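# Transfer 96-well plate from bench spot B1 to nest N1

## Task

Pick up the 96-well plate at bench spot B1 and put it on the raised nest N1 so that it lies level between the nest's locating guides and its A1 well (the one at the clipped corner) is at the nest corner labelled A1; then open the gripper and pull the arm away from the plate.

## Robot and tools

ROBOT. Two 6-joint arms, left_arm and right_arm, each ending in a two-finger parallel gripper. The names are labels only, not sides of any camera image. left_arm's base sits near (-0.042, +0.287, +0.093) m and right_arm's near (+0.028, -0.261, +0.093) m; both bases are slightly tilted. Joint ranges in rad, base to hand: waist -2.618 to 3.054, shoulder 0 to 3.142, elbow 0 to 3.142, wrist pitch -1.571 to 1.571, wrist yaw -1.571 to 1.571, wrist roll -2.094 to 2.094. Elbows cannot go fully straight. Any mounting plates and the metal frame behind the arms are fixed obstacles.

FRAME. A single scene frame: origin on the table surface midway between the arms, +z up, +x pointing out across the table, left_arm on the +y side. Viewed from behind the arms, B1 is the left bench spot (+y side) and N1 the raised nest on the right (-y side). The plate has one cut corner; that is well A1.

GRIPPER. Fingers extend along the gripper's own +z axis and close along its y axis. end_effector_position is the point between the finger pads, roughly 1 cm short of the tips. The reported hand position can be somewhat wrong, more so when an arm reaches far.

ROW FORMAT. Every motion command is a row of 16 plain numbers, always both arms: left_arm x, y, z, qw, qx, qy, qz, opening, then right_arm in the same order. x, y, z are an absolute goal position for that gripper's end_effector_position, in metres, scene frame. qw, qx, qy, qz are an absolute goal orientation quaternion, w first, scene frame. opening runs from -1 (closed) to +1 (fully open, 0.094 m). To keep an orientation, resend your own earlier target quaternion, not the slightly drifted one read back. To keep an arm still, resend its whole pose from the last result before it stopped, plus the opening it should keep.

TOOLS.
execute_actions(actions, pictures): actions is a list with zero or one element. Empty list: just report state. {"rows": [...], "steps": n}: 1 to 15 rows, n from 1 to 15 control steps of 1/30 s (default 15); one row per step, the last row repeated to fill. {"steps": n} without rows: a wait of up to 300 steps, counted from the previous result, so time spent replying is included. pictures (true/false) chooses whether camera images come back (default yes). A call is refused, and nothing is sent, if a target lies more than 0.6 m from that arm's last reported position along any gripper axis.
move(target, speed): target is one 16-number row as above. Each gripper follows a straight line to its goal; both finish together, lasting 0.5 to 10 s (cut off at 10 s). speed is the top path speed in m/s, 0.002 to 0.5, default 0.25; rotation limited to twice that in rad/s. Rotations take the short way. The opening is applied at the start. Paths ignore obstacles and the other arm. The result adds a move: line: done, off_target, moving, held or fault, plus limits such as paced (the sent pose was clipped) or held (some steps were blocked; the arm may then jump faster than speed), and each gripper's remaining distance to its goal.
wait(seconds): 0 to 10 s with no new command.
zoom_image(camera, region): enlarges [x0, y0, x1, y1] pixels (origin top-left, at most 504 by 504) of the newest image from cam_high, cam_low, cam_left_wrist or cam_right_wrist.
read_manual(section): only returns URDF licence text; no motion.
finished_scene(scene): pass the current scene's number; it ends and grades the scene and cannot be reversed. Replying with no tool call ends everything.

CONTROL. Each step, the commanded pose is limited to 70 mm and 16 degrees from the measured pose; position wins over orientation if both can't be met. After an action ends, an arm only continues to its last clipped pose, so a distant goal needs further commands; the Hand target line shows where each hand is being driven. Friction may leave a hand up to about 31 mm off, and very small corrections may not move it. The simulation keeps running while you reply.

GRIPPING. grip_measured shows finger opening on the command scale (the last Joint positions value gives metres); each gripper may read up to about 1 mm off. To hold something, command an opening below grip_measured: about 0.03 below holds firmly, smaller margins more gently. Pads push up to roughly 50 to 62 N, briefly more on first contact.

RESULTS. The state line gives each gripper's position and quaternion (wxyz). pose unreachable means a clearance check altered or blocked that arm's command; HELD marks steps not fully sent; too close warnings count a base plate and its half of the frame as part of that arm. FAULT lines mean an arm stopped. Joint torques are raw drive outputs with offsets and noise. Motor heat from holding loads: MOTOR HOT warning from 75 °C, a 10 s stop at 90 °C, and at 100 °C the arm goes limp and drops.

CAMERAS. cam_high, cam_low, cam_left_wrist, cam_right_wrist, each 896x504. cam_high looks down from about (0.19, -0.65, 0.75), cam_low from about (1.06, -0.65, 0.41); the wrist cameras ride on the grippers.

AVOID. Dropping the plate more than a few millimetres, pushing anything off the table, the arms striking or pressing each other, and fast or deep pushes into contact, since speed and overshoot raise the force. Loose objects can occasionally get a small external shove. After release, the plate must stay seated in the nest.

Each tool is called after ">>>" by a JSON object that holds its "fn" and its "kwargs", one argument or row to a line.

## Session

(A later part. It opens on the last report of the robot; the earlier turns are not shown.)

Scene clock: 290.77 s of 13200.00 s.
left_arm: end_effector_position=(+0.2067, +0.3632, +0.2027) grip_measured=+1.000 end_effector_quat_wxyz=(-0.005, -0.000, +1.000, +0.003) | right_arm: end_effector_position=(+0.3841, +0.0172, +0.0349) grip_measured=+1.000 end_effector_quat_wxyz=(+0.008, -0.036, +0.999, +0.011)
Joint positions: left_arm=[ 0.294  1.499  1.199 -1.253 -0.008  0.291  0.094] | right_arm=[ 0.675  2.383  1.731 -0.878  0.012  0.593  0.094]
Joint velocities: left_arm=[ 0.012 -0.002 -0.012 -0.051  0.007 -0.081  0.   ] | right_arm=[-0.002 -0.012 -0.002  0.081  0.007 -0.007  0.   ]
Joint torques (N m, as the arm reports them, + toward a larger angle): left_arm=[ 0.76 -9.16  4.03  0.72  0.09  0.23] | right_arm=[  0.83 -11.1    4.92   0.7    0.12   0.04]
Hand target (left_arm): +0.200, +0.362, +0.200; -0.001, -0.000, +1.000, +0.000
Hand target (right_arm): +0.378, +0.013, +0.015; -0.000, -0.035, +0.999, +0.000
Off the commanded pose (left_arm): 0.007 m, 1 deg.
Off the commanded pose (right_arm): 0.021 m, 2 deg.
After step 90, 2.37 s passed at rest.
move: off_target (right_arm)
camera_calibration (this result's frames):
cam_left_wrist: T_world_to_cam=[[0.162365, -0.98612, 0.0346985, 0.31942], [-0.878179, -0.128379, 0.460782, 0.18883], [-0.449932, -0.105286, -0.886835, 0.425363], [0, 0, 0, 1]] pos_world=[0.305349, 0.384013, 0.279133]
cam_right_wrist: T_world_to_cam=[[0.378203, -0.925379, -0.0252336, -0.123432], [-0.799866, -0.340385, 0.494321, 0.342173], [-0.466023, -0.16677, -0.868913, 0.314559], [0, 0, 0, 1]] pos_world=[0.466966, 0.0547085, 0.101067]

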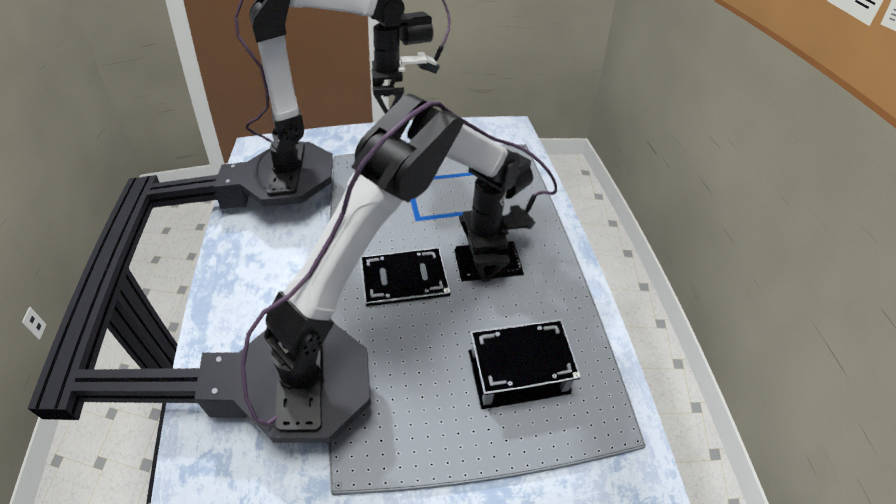

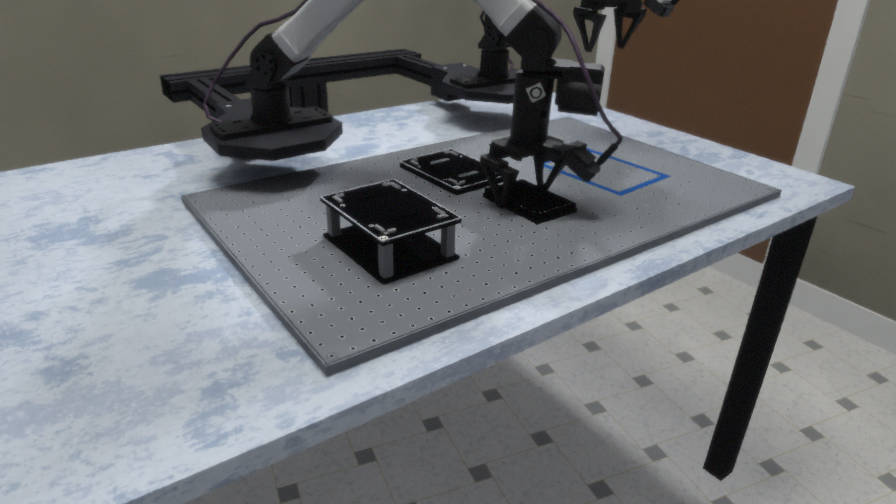

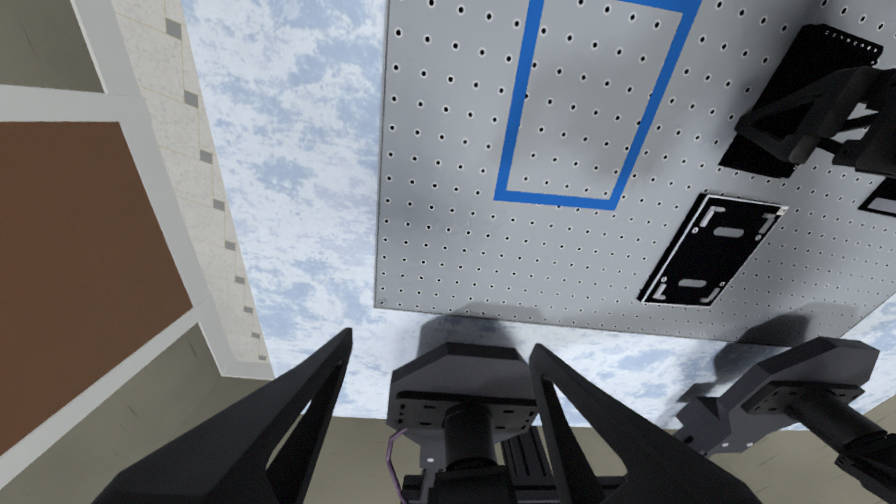

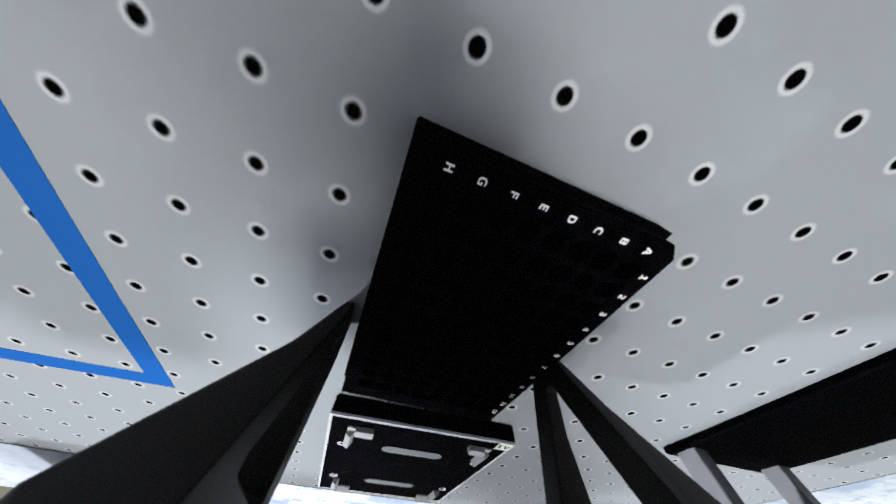

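Try closing here.

>>> {"fn": "move", "kwargs": {
  "target": [0.2,0.362,0.2,0,0,1,0,1, 0.3841,0.0172,0.0349,0.008,-0.036,0.999,0.011,0.7]
}}

Scene clock: 294.43 s of 13200.00 s.
left_arm: end_effector_position=(+0.2067, +0.3632, +0.2027) grip_measured=+1.000 end_effector_quat_wxyz=(-0.005, -0.000, +1.000, +0.003) | right_arm: end_effector_position=(+0.3852, +0.0184, +0.0347) grip_measured=+0.770 end_effector_quat_wxyz=(+0.010, -0.036, +0.999, +0.013)
Joint positions: left_arm=[ 0.294  1.499  1.199 -1.253 -0.008  0.291  0.094] | right_arm=[ 0.675  2.383  1.731 -0.871  0.01   0.593  0.083]
Joint velocities: left_arm=[-0.012 -0.007  0.017  0.022  0.051  0.022  0.   ] | right_arm=[-0.002 -0.007  0.012 -0.007 -0.037 -0.11  -0.001]
Joint torques (N m, as the arm reports them, + toward a larger angle): left_arm=[ 0.77 -9.21  4.11  0.71  0.11  0.23] | right_arm=[  0.67 -13.88   7.23   0.26   0.04   0.  ]
Hand target (left_arm): +0.200, +0.362, +0.200; -0.001, -0.000, +1.000, +0.000
Hand target (right_arm): +0.384, +0.017, +0.035; +0.008, -0.036, +0.999, +0.011
Off the commanded pose (left_arm): 0.007 m, 1 deg.
Off the commanded pose (right_arm): 0.002 m, 0 deg.
move: done
camera_calibration (this result's frames):
cam_left_wrist: T_world_to_cam=[[0.162365, -0.98612, 0.0346985, 0.31942], [-0.878179, -0.128379, 0.460782, 0.18883], [-0.449932, -0.105286, -0.886835, 0.425363], [0, 0, 0, 1]] pos_world=[0.305349, 0.384013, 0.279133]
cam_right_wrist: T_world_to_cam=[[0.378233, -0.925276, -0.0283687, -0.122667], [-0.801793, -0.342764, 0.489532, 0.344406], [-0.462676, -0.162411, -0.871524, 0.313856], [0, 0, 0, 1]] pos_world=[0.467752, 0.0555233, 0.101455]

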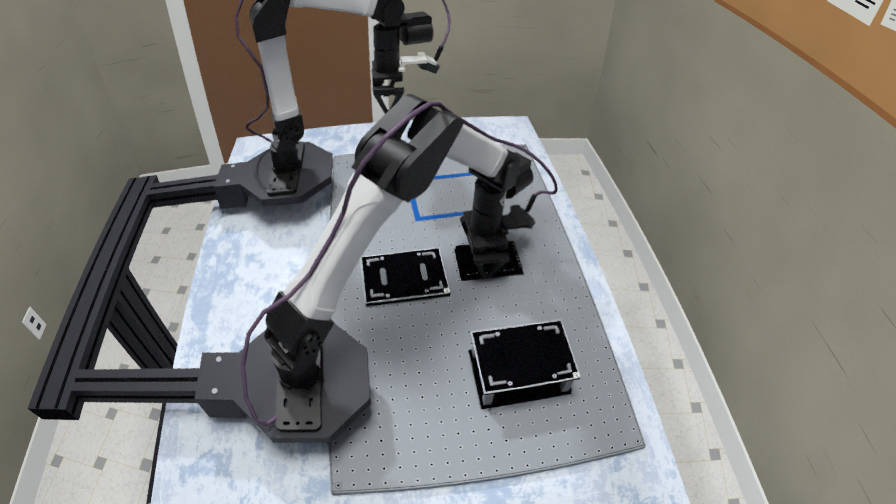

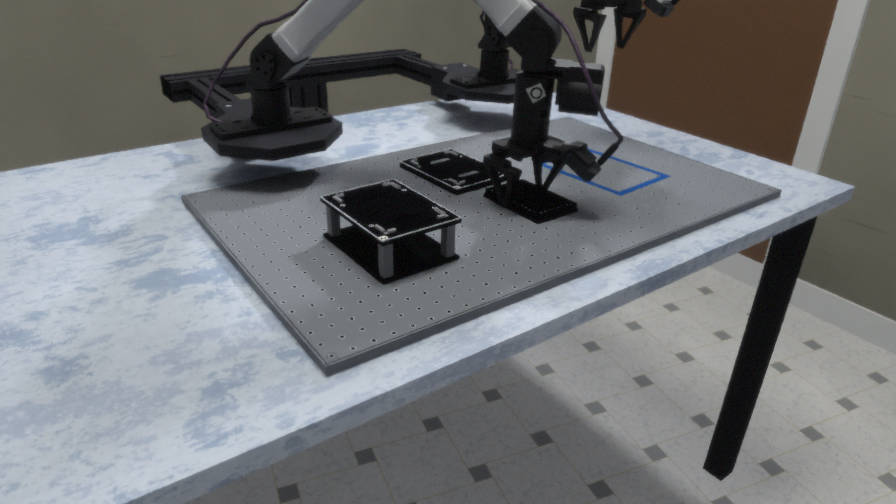

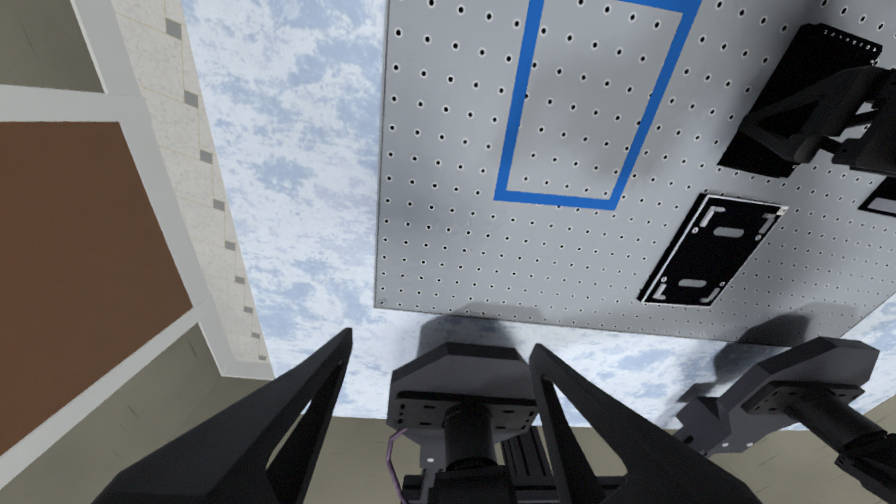

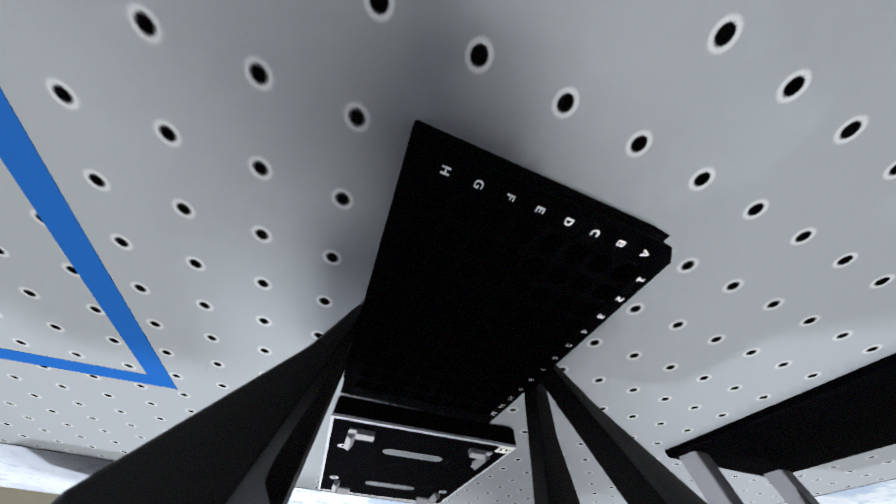

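>>> {"fn": "move", "kwargs": {
  "target": [0.2,0.362,0.2,0,0,1,0,1, 0.385,0.018,0.16,0,-0.035,0.999,0,0.72],
  "speed": 0.12
}}

>>> {"fn": "move", "kwargs": {
  "target": [0.2,0.362,0.2,0,0,1,0,1, 0.40,-0.24,0.17,0,-0.035,0.999,0,0.72],
  "speed": 0.2
}}

Scene clock: 301.33 s of 13200.00 s.
left_arm: end_effector_position=(+0.2067, +0.3632, +0.2027) grip_measured=+1.000 end_effector_quat_wxyz=(-0.005, -0.000, +1.000, +0.003) | right_arm: end_effector_position=(+0.3847, +0.0146, +0.1556) grip_measured=+0.770 end_effector_quat_wxyz=(-0.002, -0.036, +0.999, +0.004)
Joint positions: left_arm=[ 0.294  1.499  1.199 -1.253 -0.008  0.291  0.094] | right_arm=[ 0.675  2.286  2.056 -1.322  0.011  0.593  0.083]
Joint velocities: left_arm=[ 0.012 -0.032  0.007 -0.037  0.007 -0.007  0.   ] | right_arm=[-0.032 -0.017 -0.007 -0.051  0.022  0.066 -0.001]
Joint torques (N m, as the arm reports them, + toward a larger angle): left_arm=[ 0.79 -9.17  4.06  0.71  0.09  0.23] | right_arm=[  1.5  -13.76   9.16   0.03   0.12   0.1 ]
Hand target (left_arm): +0.200, +0.362, +0.200; -0.001, -0.000, +1.000, +0.000
Hand target (right_arm): +0.382, +0.016, +0.160; -0.000, -0.035, +0.999, +0.000
Off the commanded pose (left_arm): 0.007 m, 1 deg.
Off the commanded pose (right_arm): 0.006 m, 1 deg.
After step 90, 2.23 s passed at rest.
move: done
camera_calibration (this result's frames):
cam_left_wrist: T_world_to_cam=[[0.162365, -0.98612, 0.0346985, 0.31942], [-0.878179, -0.128379, 0.460782, 0.18883], [-0.449932, -0.105286, -0.886835, 0.425363], [0, 0, 0, 1]] pos_world=[0.305349, 0.384013, 0.279133]
cam_right_wrist: T_world_to_cam=[[0.378233, -0.925511, -0.0192384, -0.123944], [-0.790357, -0.33368, 0.513803, 0.275225], [-0.481949, -0.179132, -0.857693, 0.423888], [0, 0, 0, 1]] pos_world=[0.468698, 0.0530573, 0.21977]

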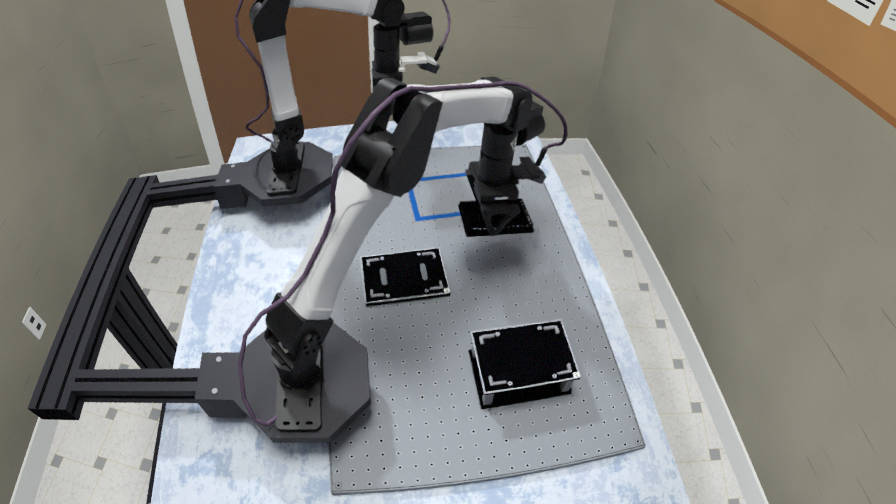

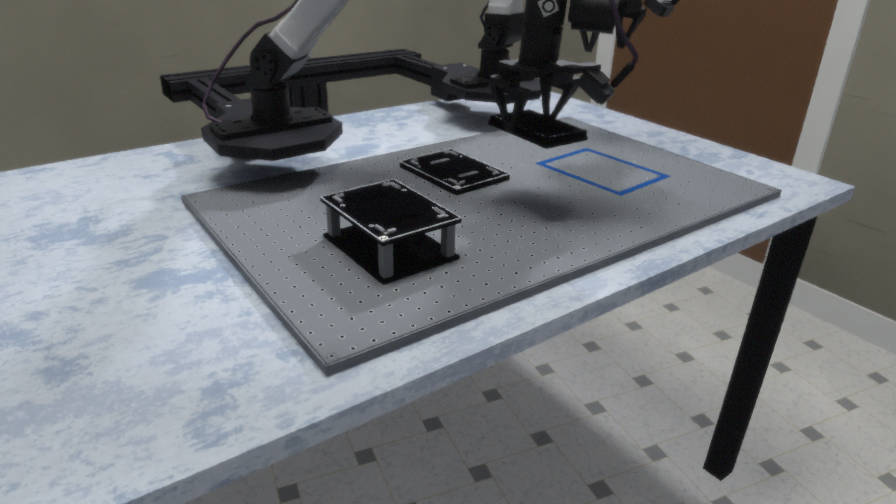

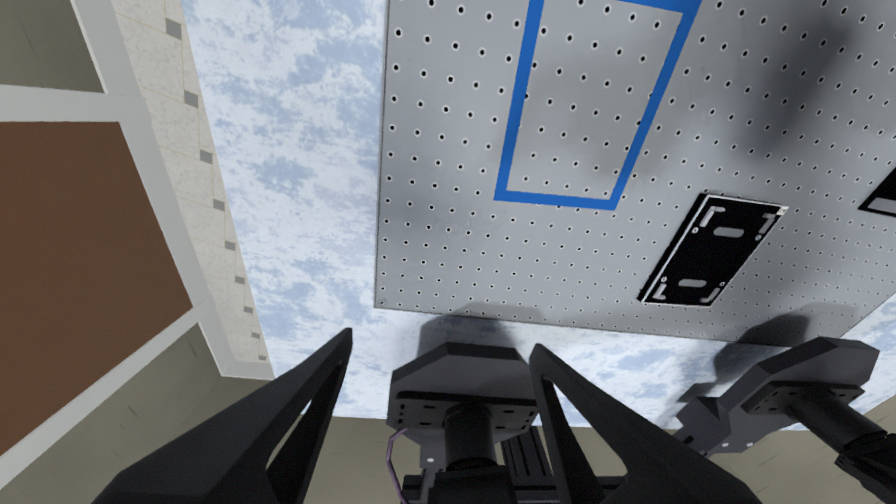

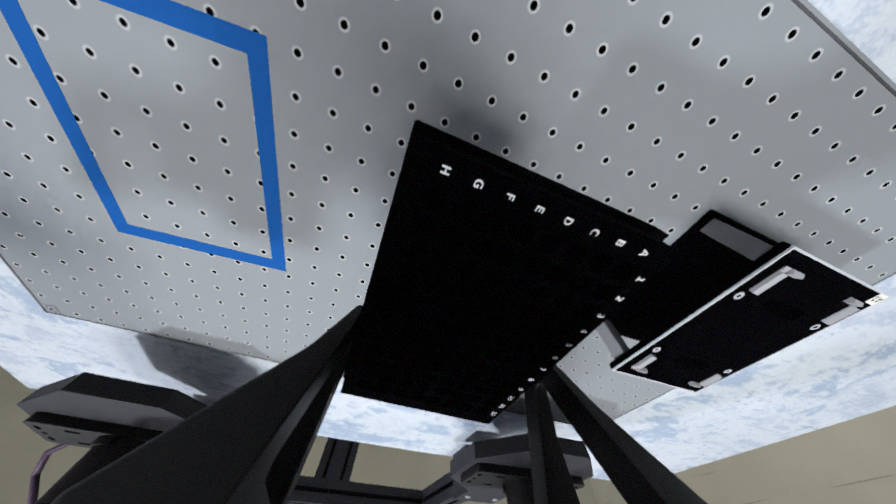

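Scene clock: 303.17 s of 13200.00 s.
left_arm: end_effector_position=(+0.2067, +0.3632, +0.2027) grip_measured=+1.000 end_effector_quat_wxyz=(-0.005, -0.000, +1.000, +0.003) | right_arm: end_effector_position=(+0.3984, -0.2431, +0.1694) grip_measured=+0.770 end_effector_quat_wxyz=(-0.000, -0.028, +1.000, -0.011)
Joint positions: left_arm=[ 0.294  1.499  1.199 -1.253 -0.008  0.291  0.094] | right_arm=[ 0.073  1.93   1.571 -1.189  0.029  0.007  0.083]
Joint velocities: left_arm=[-0.007 -0.002 -0.007 -0.066 -0.051 -0.007  0.   ] | right_arm=[ 0.002 -0.007  0.007  0.051  0.007 -0.007  0.001]
Joint torques (N m, as the arm reports them, + toward a larger angle): left_arm=[ 0.75 -9.24  4.04  0.71  0.1   0.22] | right_arm=[  0.4  -11.59   6.15   0.47   0.    -0.09]
Hand target (left_arm): +0.200, +0.362, +0.200; -0.001, -0.000, +1.000, +0.000
Hand target (right_arm): +0.398, -0.244, +0.169; +0.005, -0.035, +0.999, -0.011
Off the commanded pose (left_arm): 0.007 m, 1 deg.
Off the commanded pose (right_arm): 0.004 m, 1 deg.
move: done
camera_calibration (this result's frames):
cam_left_wrist: T_world_to_cam=[[0.162365, -0.98612, 0.0346985, 0.31942], [-0.878179, -0.128379, 0.460782, 0.18883], [-0.449932, -0.105286, -0.886835, 0.425363], [0, 0, 0, 1]] pos_world=[0.305349, 0.384013, 0.279133]
cam_right_wrist: T_world_to_cam=[[0.364595, -0.931113, 0.00993864, -0.368311], [-0.797034, -0.306539, 0.520355, 0.201152], [-0.481463, -0.19764, -0.853892, 0.390806], [0, 0, 0, 1]] pos_world=[0.482768, -0.204039, 0.232696]

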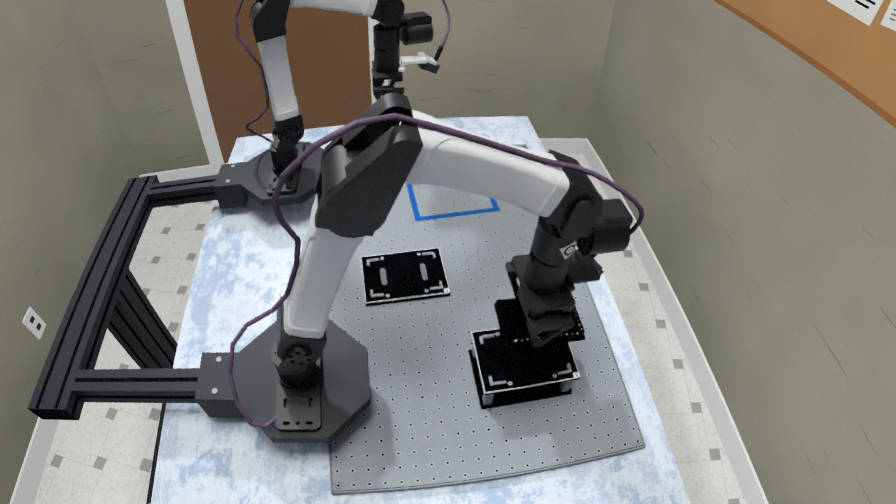

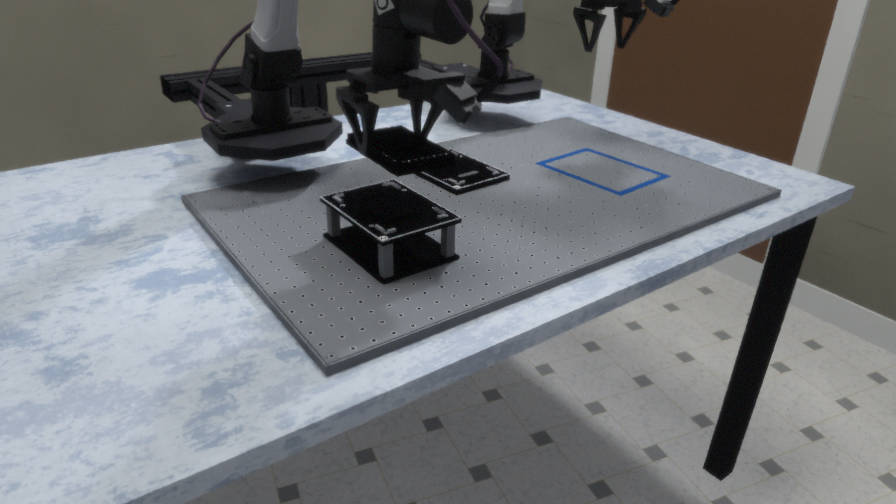

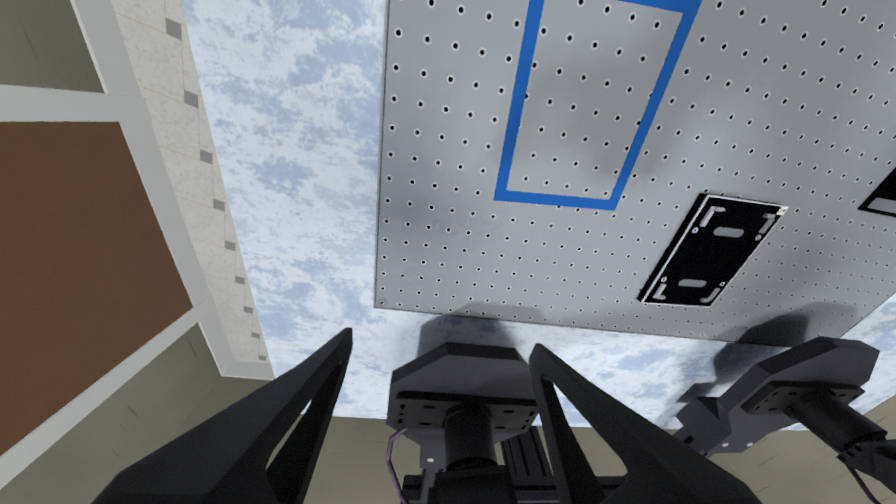

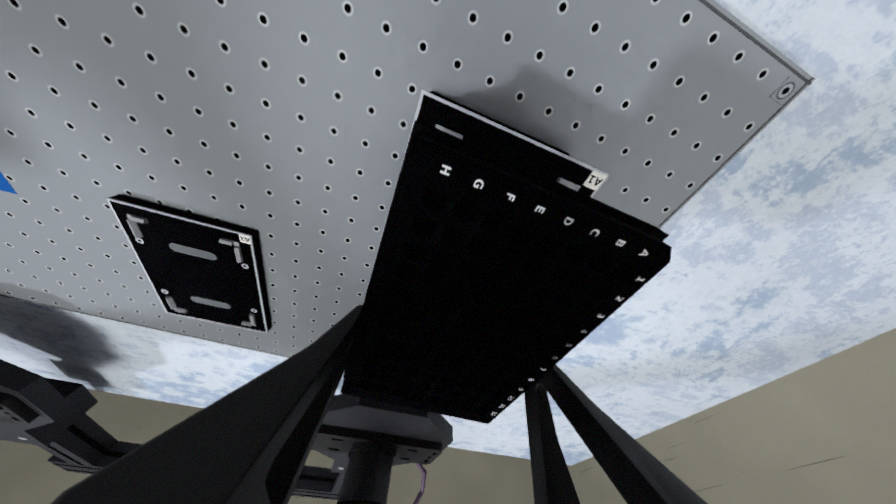

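>>> {"fn": "move", "kwargs": {
  "target": [0.2,0.362,0.2,0,0,1,0,1, 0.395,-0.256,0.105,0,-0.035,0.999,0,0.72],
  "speed": 0.08
}}

Scene clock: 336.87 s of 13200.00 s.
left_arm: end_effector_position=(+0.2067, +0.3632, +0.2027) grip_measured=+1.000 end_effector_quat_wxyz=(-0.005, -0.000, +1.000, +0.003) | right_arm: end_effector_position=(+0.3976, -0.2535, +0.1119) grip_measured=+0.770 end_effector_quat_wxyz=(+0.003, -0.035, +0.999, -0.005)
Joint positions: left_arm=[ 0.294  1.499  1.199 -1.253 -0.008  0.291  0.094] | right_arm=[ 0.038  1.974  1.398 -0.965  0.017 -0.041  0.083]
Joint velocities: left_arm=[ 0.012 -0.027 -0.007 -0.022  0.081 -0.022  0.   ] | right_arm=[-0.027 -0.002  0.002  0.037 -0.066  0.037  0.   ]
Joint torques (N m, as the arm reports them, + toward a larger angle): left_arm=[ 0.73 -9.16  4.08  0.71  0.09  0.24] | right_arm=[-0.62 -9.79  6.18  0.48 -0.11 -0.07]
Hand target (left_arm): +0.200, +0.362, +0.200; -0.001, -0.000, +1.000, +0.000
Hand target (right_arm): +0.396, -0.256, +0.105; +0.000, -0.035, +0.999, -0.001
Off the commanded pose (left_arm): 0.007 m, 1 deg.
Off the commanded pose (right_arm): 0.008 m, 1 deg.
After step 90, 29.37 s passed at rest.
move: done
camera_calibration (this result's frames):
cam_left_wrist: T_world_to_cam=[[0.162365, -0.98612, 0.0346985, 0.31942], [-0.878179, -0.128379, 0.460782, 0.18883], [-0.449932, -0.105286, -0.886835, 0.425363], [0, 0, 0, 1]] pos_world=[0.305349, 0.384013, 0.279133]
cam_right_wrist: T_world_to_cam=[[0.376584, -0.926381, 0.00148106, -0.379691], [-0.79611, -0.322809, 0.511862, 0.223714], [-0.473701, -0.193938, -0.859066, 0.337725], [0, 0, 0, 1]] pos_world=[0.481068, -0.214024, 0.17618]

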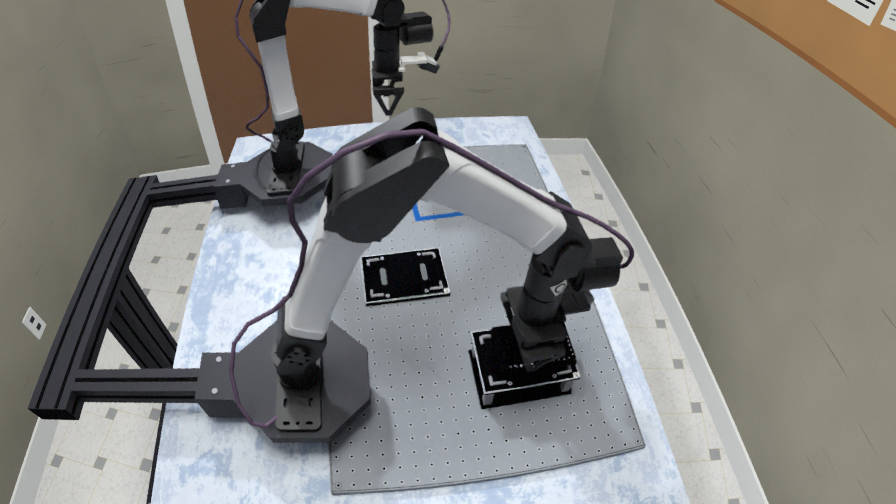

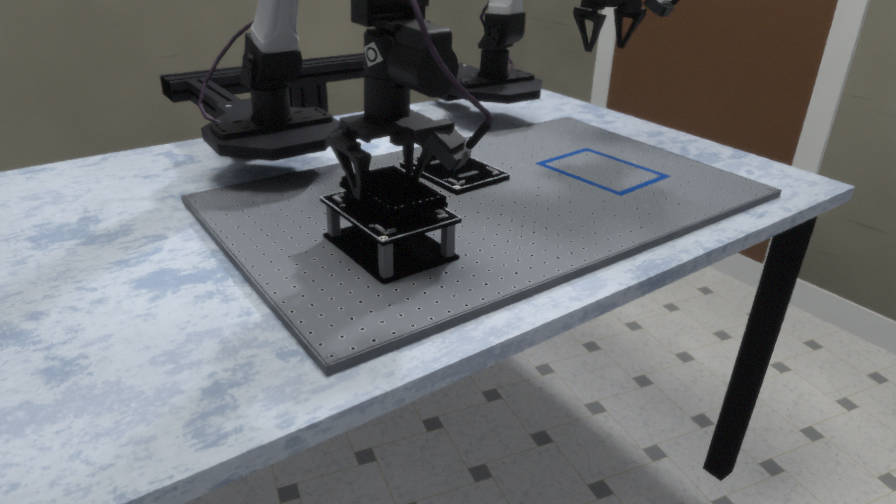

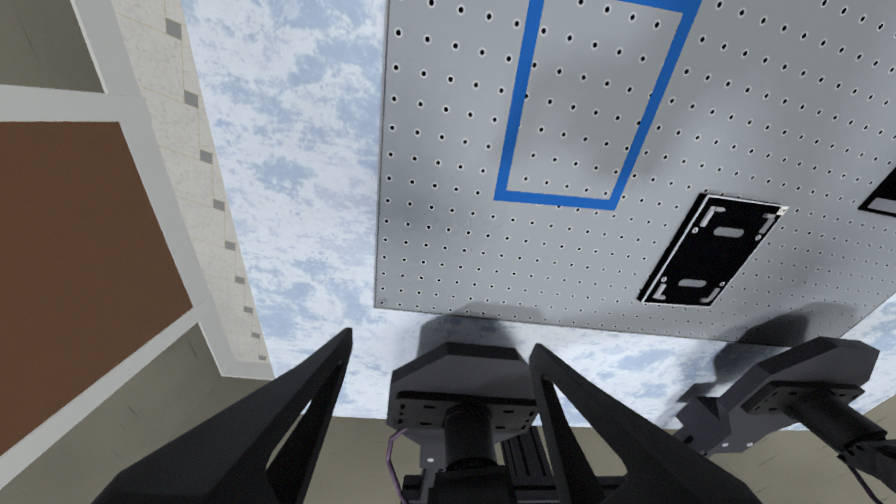

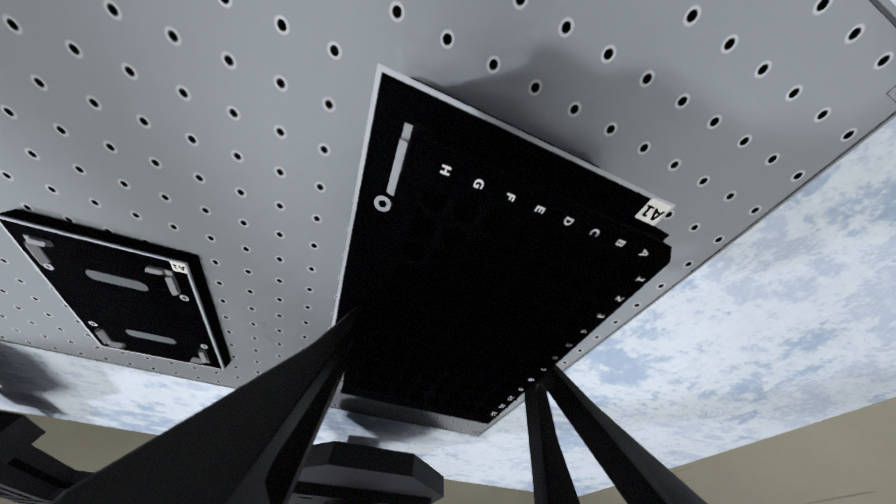

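>>> {"fn": "zoom_image", "kwargs": {
  "camera": "cam_high",
  "region": [450, 280, 610, 420]
}}

>>> {"fn": "zoom_image", "kwargs": {
  "camera": "cam_low",
  "region": [300, 140, 480, 290]
}}

Region (450, 280, 610, 420) of cam_high's 896x504 image, scaled by 3.150, with more detail than that image has; it fills the top 441 rows of this view, and the rest is white.

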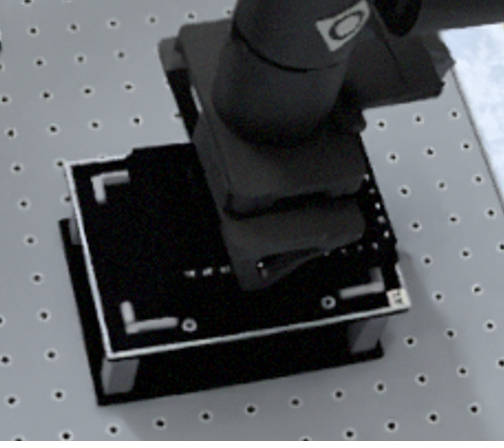

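Region (300, 140, 480, 290) of cam_low's 896x504 image, scaled by 2.800, with more detail than that image has.

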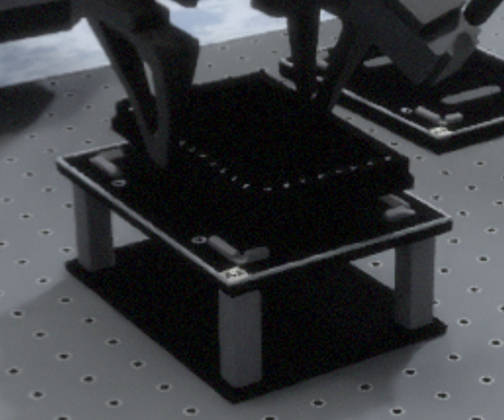

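>>> {"fn": "move", "kwargs": {
  "target": [0.2,0.362,0.2,0,0,1,0,1, 0.368,-0.254,0.10,0,-0.035,0.999,0,0.72],
  "speed": 0.08
}}

Scene clock: 356.50 s of 13200.00 s.
left_arm: end_effector_position=(+0.2067, +0.3632, +0.2027) grip_measured=+1.000 end_effector_quat_wxyz=(-0.005, -0.000, +1.000, +0.003) | right_arm: end_effector_position=(+0.3684, -0.2539, +0.0994) grip_measured=+0.770 end_effector_quat_wxyz=(-0.007, -0.035, +0.999, -0.004)
Joint positions: left_arm=[ 0.294  1.499  1.199 -1.253 -0.008  0.291  0.094] | right_arm=[ 0.038  1.908  1.25  -0.903  0.015 -0.041  0.083]
Joint velocities: left_arm=[-0.002  0.002  0.007 -0.007  0.007 -0.037  0.   ] | right_arm=[-0.022 -0.002 -0.007  0.022  0.022  0.022 -0.001]
Joint torques (N m, as the arm reports them, + toward a larger angle): left_arm=[ 0.75 -9.17  4.03  0.72  0.1   0.23] | right_arm=[  0.16 -10.8    5.7    0.44  -0.12  -0.02]
Hand target (left_arm): +0.200, +0.362, +0.200; -0.001, -0.000, +1.000, +0.000
Hand target (right_arm): +0.368, -0.254, +0.099; -0.000, -0.035, +0.999, -0.000
Off the commanded pose (left_arm): 0.007 m, 1 deg.
Off the commanded pose (right_arm): 0.001 m, 1 deg.
After step 90, 15.67 s passed at rest.
move: done
camera_calibration (this result's frames):
cam_left_wrist: T_world_to_cam=[[0.162365, -0.98612, 0.0346985, 0.31942], [-0.878179, -0.128379, 0.460782, 0.18883], [-0.449932, -0.105286, -0.886835, 0.425363], [0, 0, 0, 1]] pos_world=[0.305349, 0.384013, 0.279133]
cam_right_wrist: T_world_to_cam=[[0.377006, -0.926183, -0.00716068, -0.368377], [-0.785213, -0.323705, 0.527879, 0.200892], [-0.49123, -0.193391, -0.84929, 0.318651], [0, 0, 0, 1]] pos_world=[0.453154, -0.214531, 0.161942]

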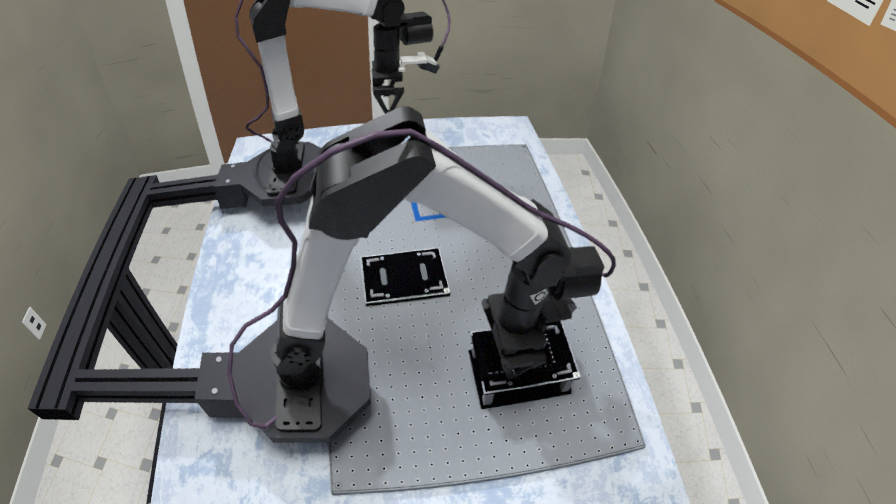

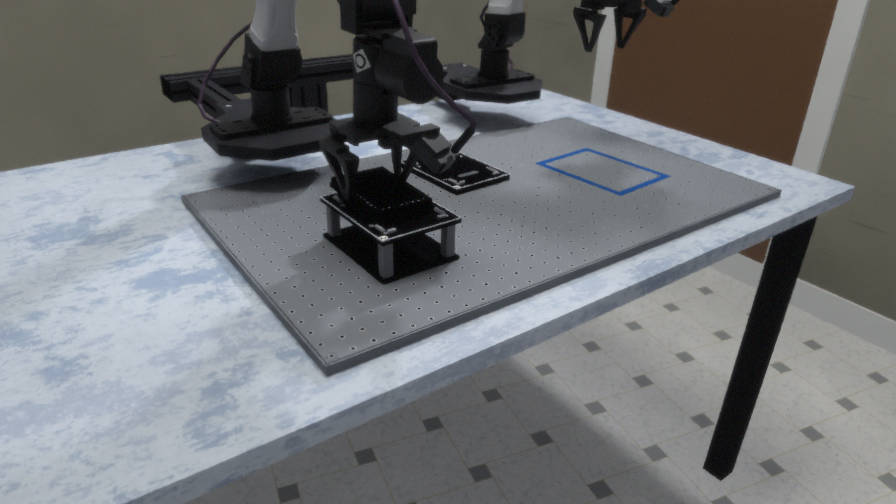

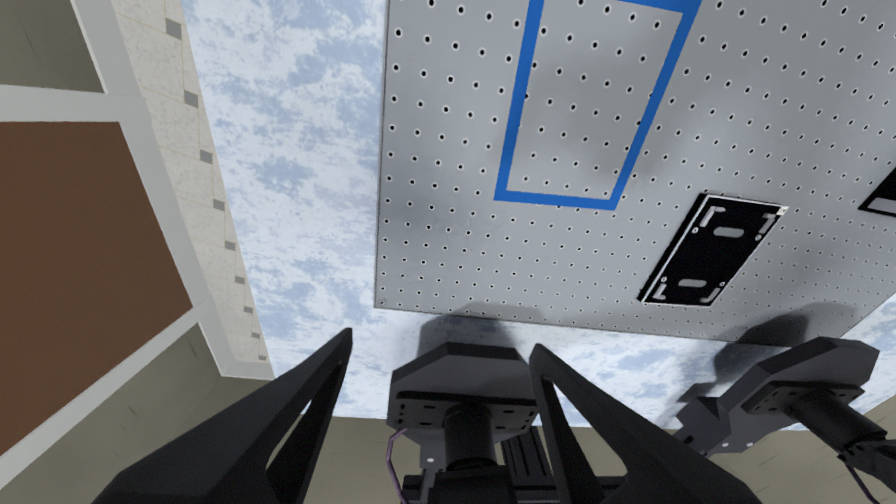

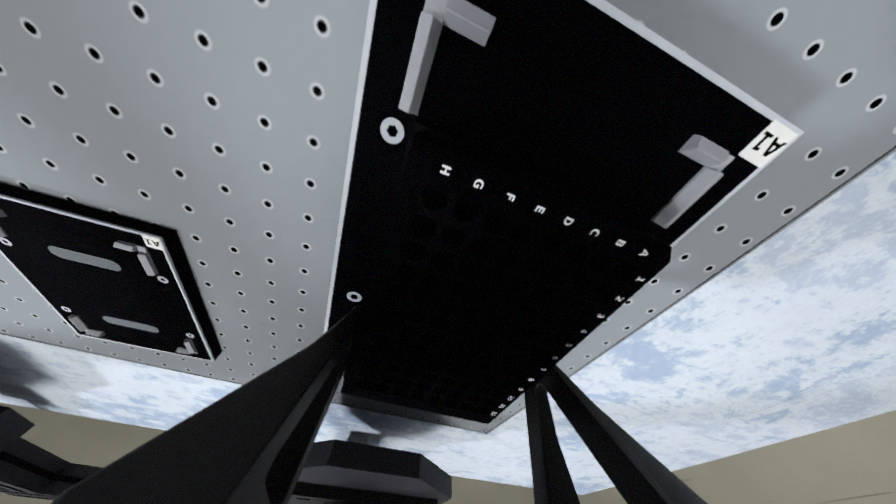

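>>> {"fn": "move", "kwargs": {
  "target": [0.2,0.362,0.2,0,0,1,0,1, 0.387,-0.26,0.095,0,-0.035,0.999,0,0.72],
  "speed": 0.06
}}

Scene clock: 379.47 s of 13200.00 s.
left_arm: end_effector_position=(+0.2067, +0.3632, +0.2027) grip_measured=+1.000 end_effector_quat_wxyz=(-0.005, -0.000, +1.000, +0.003) | right_arm: end_effector_position=(+0.3808, -0.2553, +0.0968) grip_measured=+0.770 end_effector_quat_wxyz=(-0.004, -0.038, +0.999, -0.001)
Joint positions: left_arm=[ 0.294  1.499  1.199 -1.253 -0.008  0.291  0.094] | right_arm=[ 0.03   1.948  1.296 -0.902  0.008 -0.055  0.083]
Joint velocities: left_arm=[ 0.002  0.002 -0.017  0.007 -0.081 -0.007  0.   ] | right_arm=[-0.002  0.002 -0.022 -0.007  0.007 -0.081 -0.   ]
Joint torques (N m, as the arm reports them, + toward a larger angle): left_arm=[ 0.79 -9.2   4.06  0.71  0.1   0.23] | right_arm=[-1.   -8.88  8.73  0.3  -0.05 -0.06]
Hand target (left_arm): +0.200, +0.362, +0.200; -0.001, -0.000, +1.000, +0.000
Hand target (right_arm): +0.387, -0.260, +0.096; +0.000, -0.035, +0.999, -0.001
Off the commanded pose (left_arm): 0.007 m, 1 deg.
Off the commanded pose (right_arm): 0.008 m, 1 deg.
After step 90, 19.23 s passed at rest.
move: done
camera_calibration (this result's frames):
cam_left_wrist: T_world_to_cam=[[0.162365, -0.98612, 0.0346985, 0.31942], [-0.878179, -0.128379, 0.460782, 0.18883], [-0.449932, -0.105286, -0.886835, 0.425363], [0, 0, 0, 1]] pos_world=[0.305349, 0.384013, 0.279133]
cam_right_wrist: T_world_to_cam=[[0.381892, -0.924137, -0.0113405, -0.375231], [-0.787143, -0.331662, 0.520006, 0.211019], [-0.484318, -0.189659, -0.854088, 0.321013], [0, 0, 0, 1]] pos_world=[0.464873, -0.215895, 0.160187]

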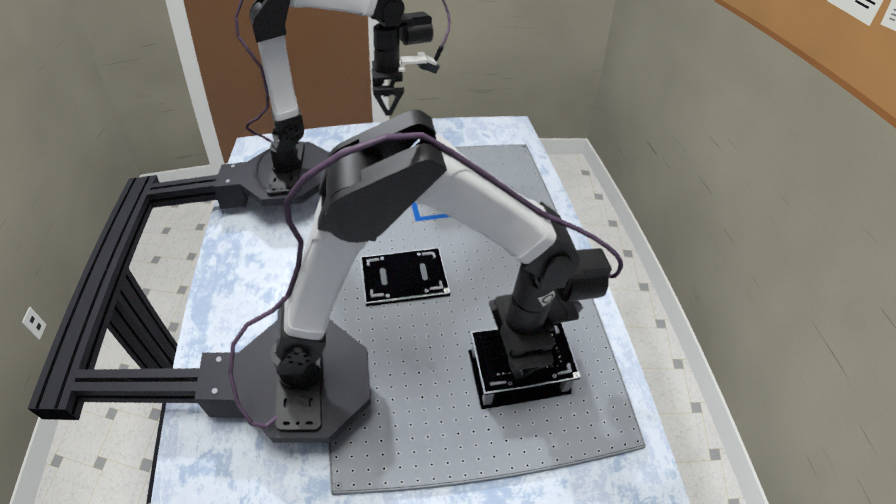

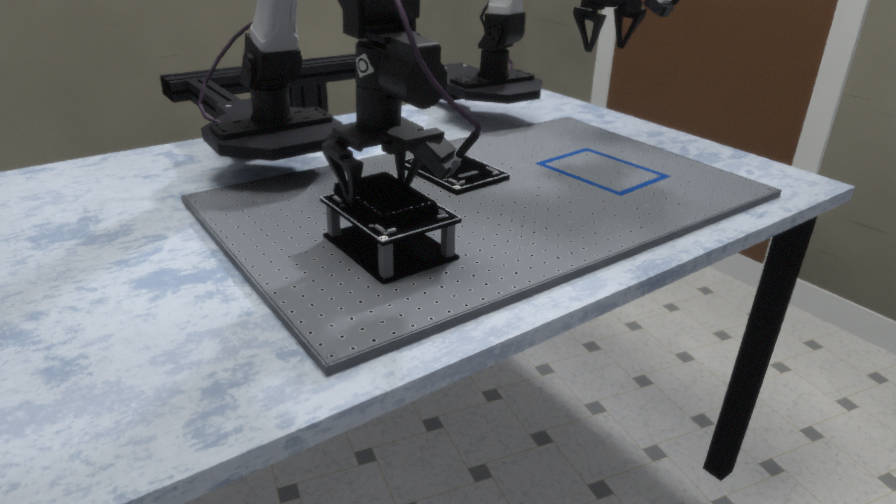

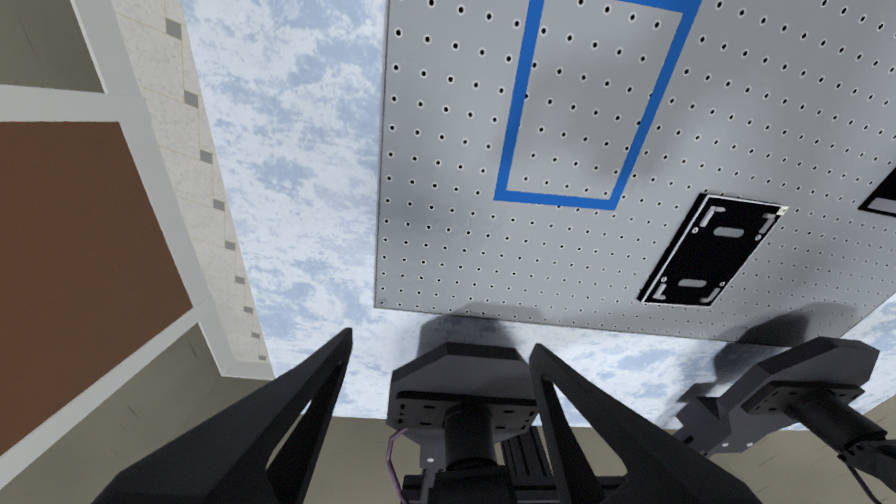

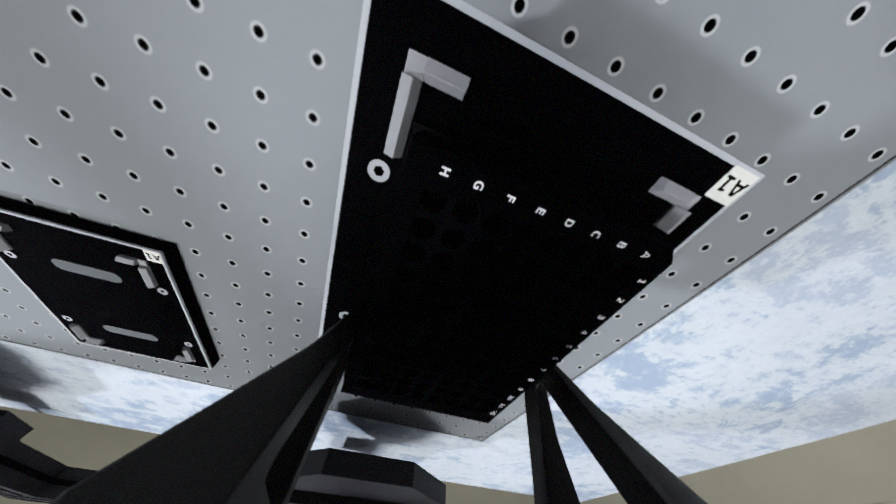

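>>> {"fn": "zoom_image", "kwargs": {
  "camera": "cam_right_wrist",
  "region": [330, 20, 780, 300]
}}

Region (330, 20, 780, 300) of cam_right_wrist's 896x504 image, scaled by 1.120, with more detail than that image has; it fills the top 314 rows of this view, and the rest is white.

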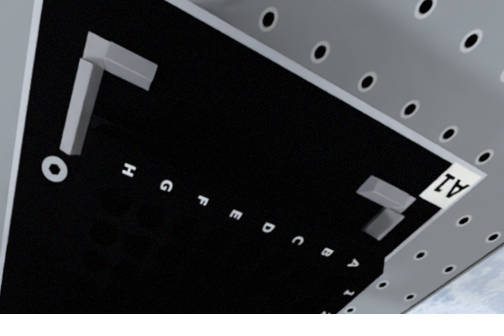

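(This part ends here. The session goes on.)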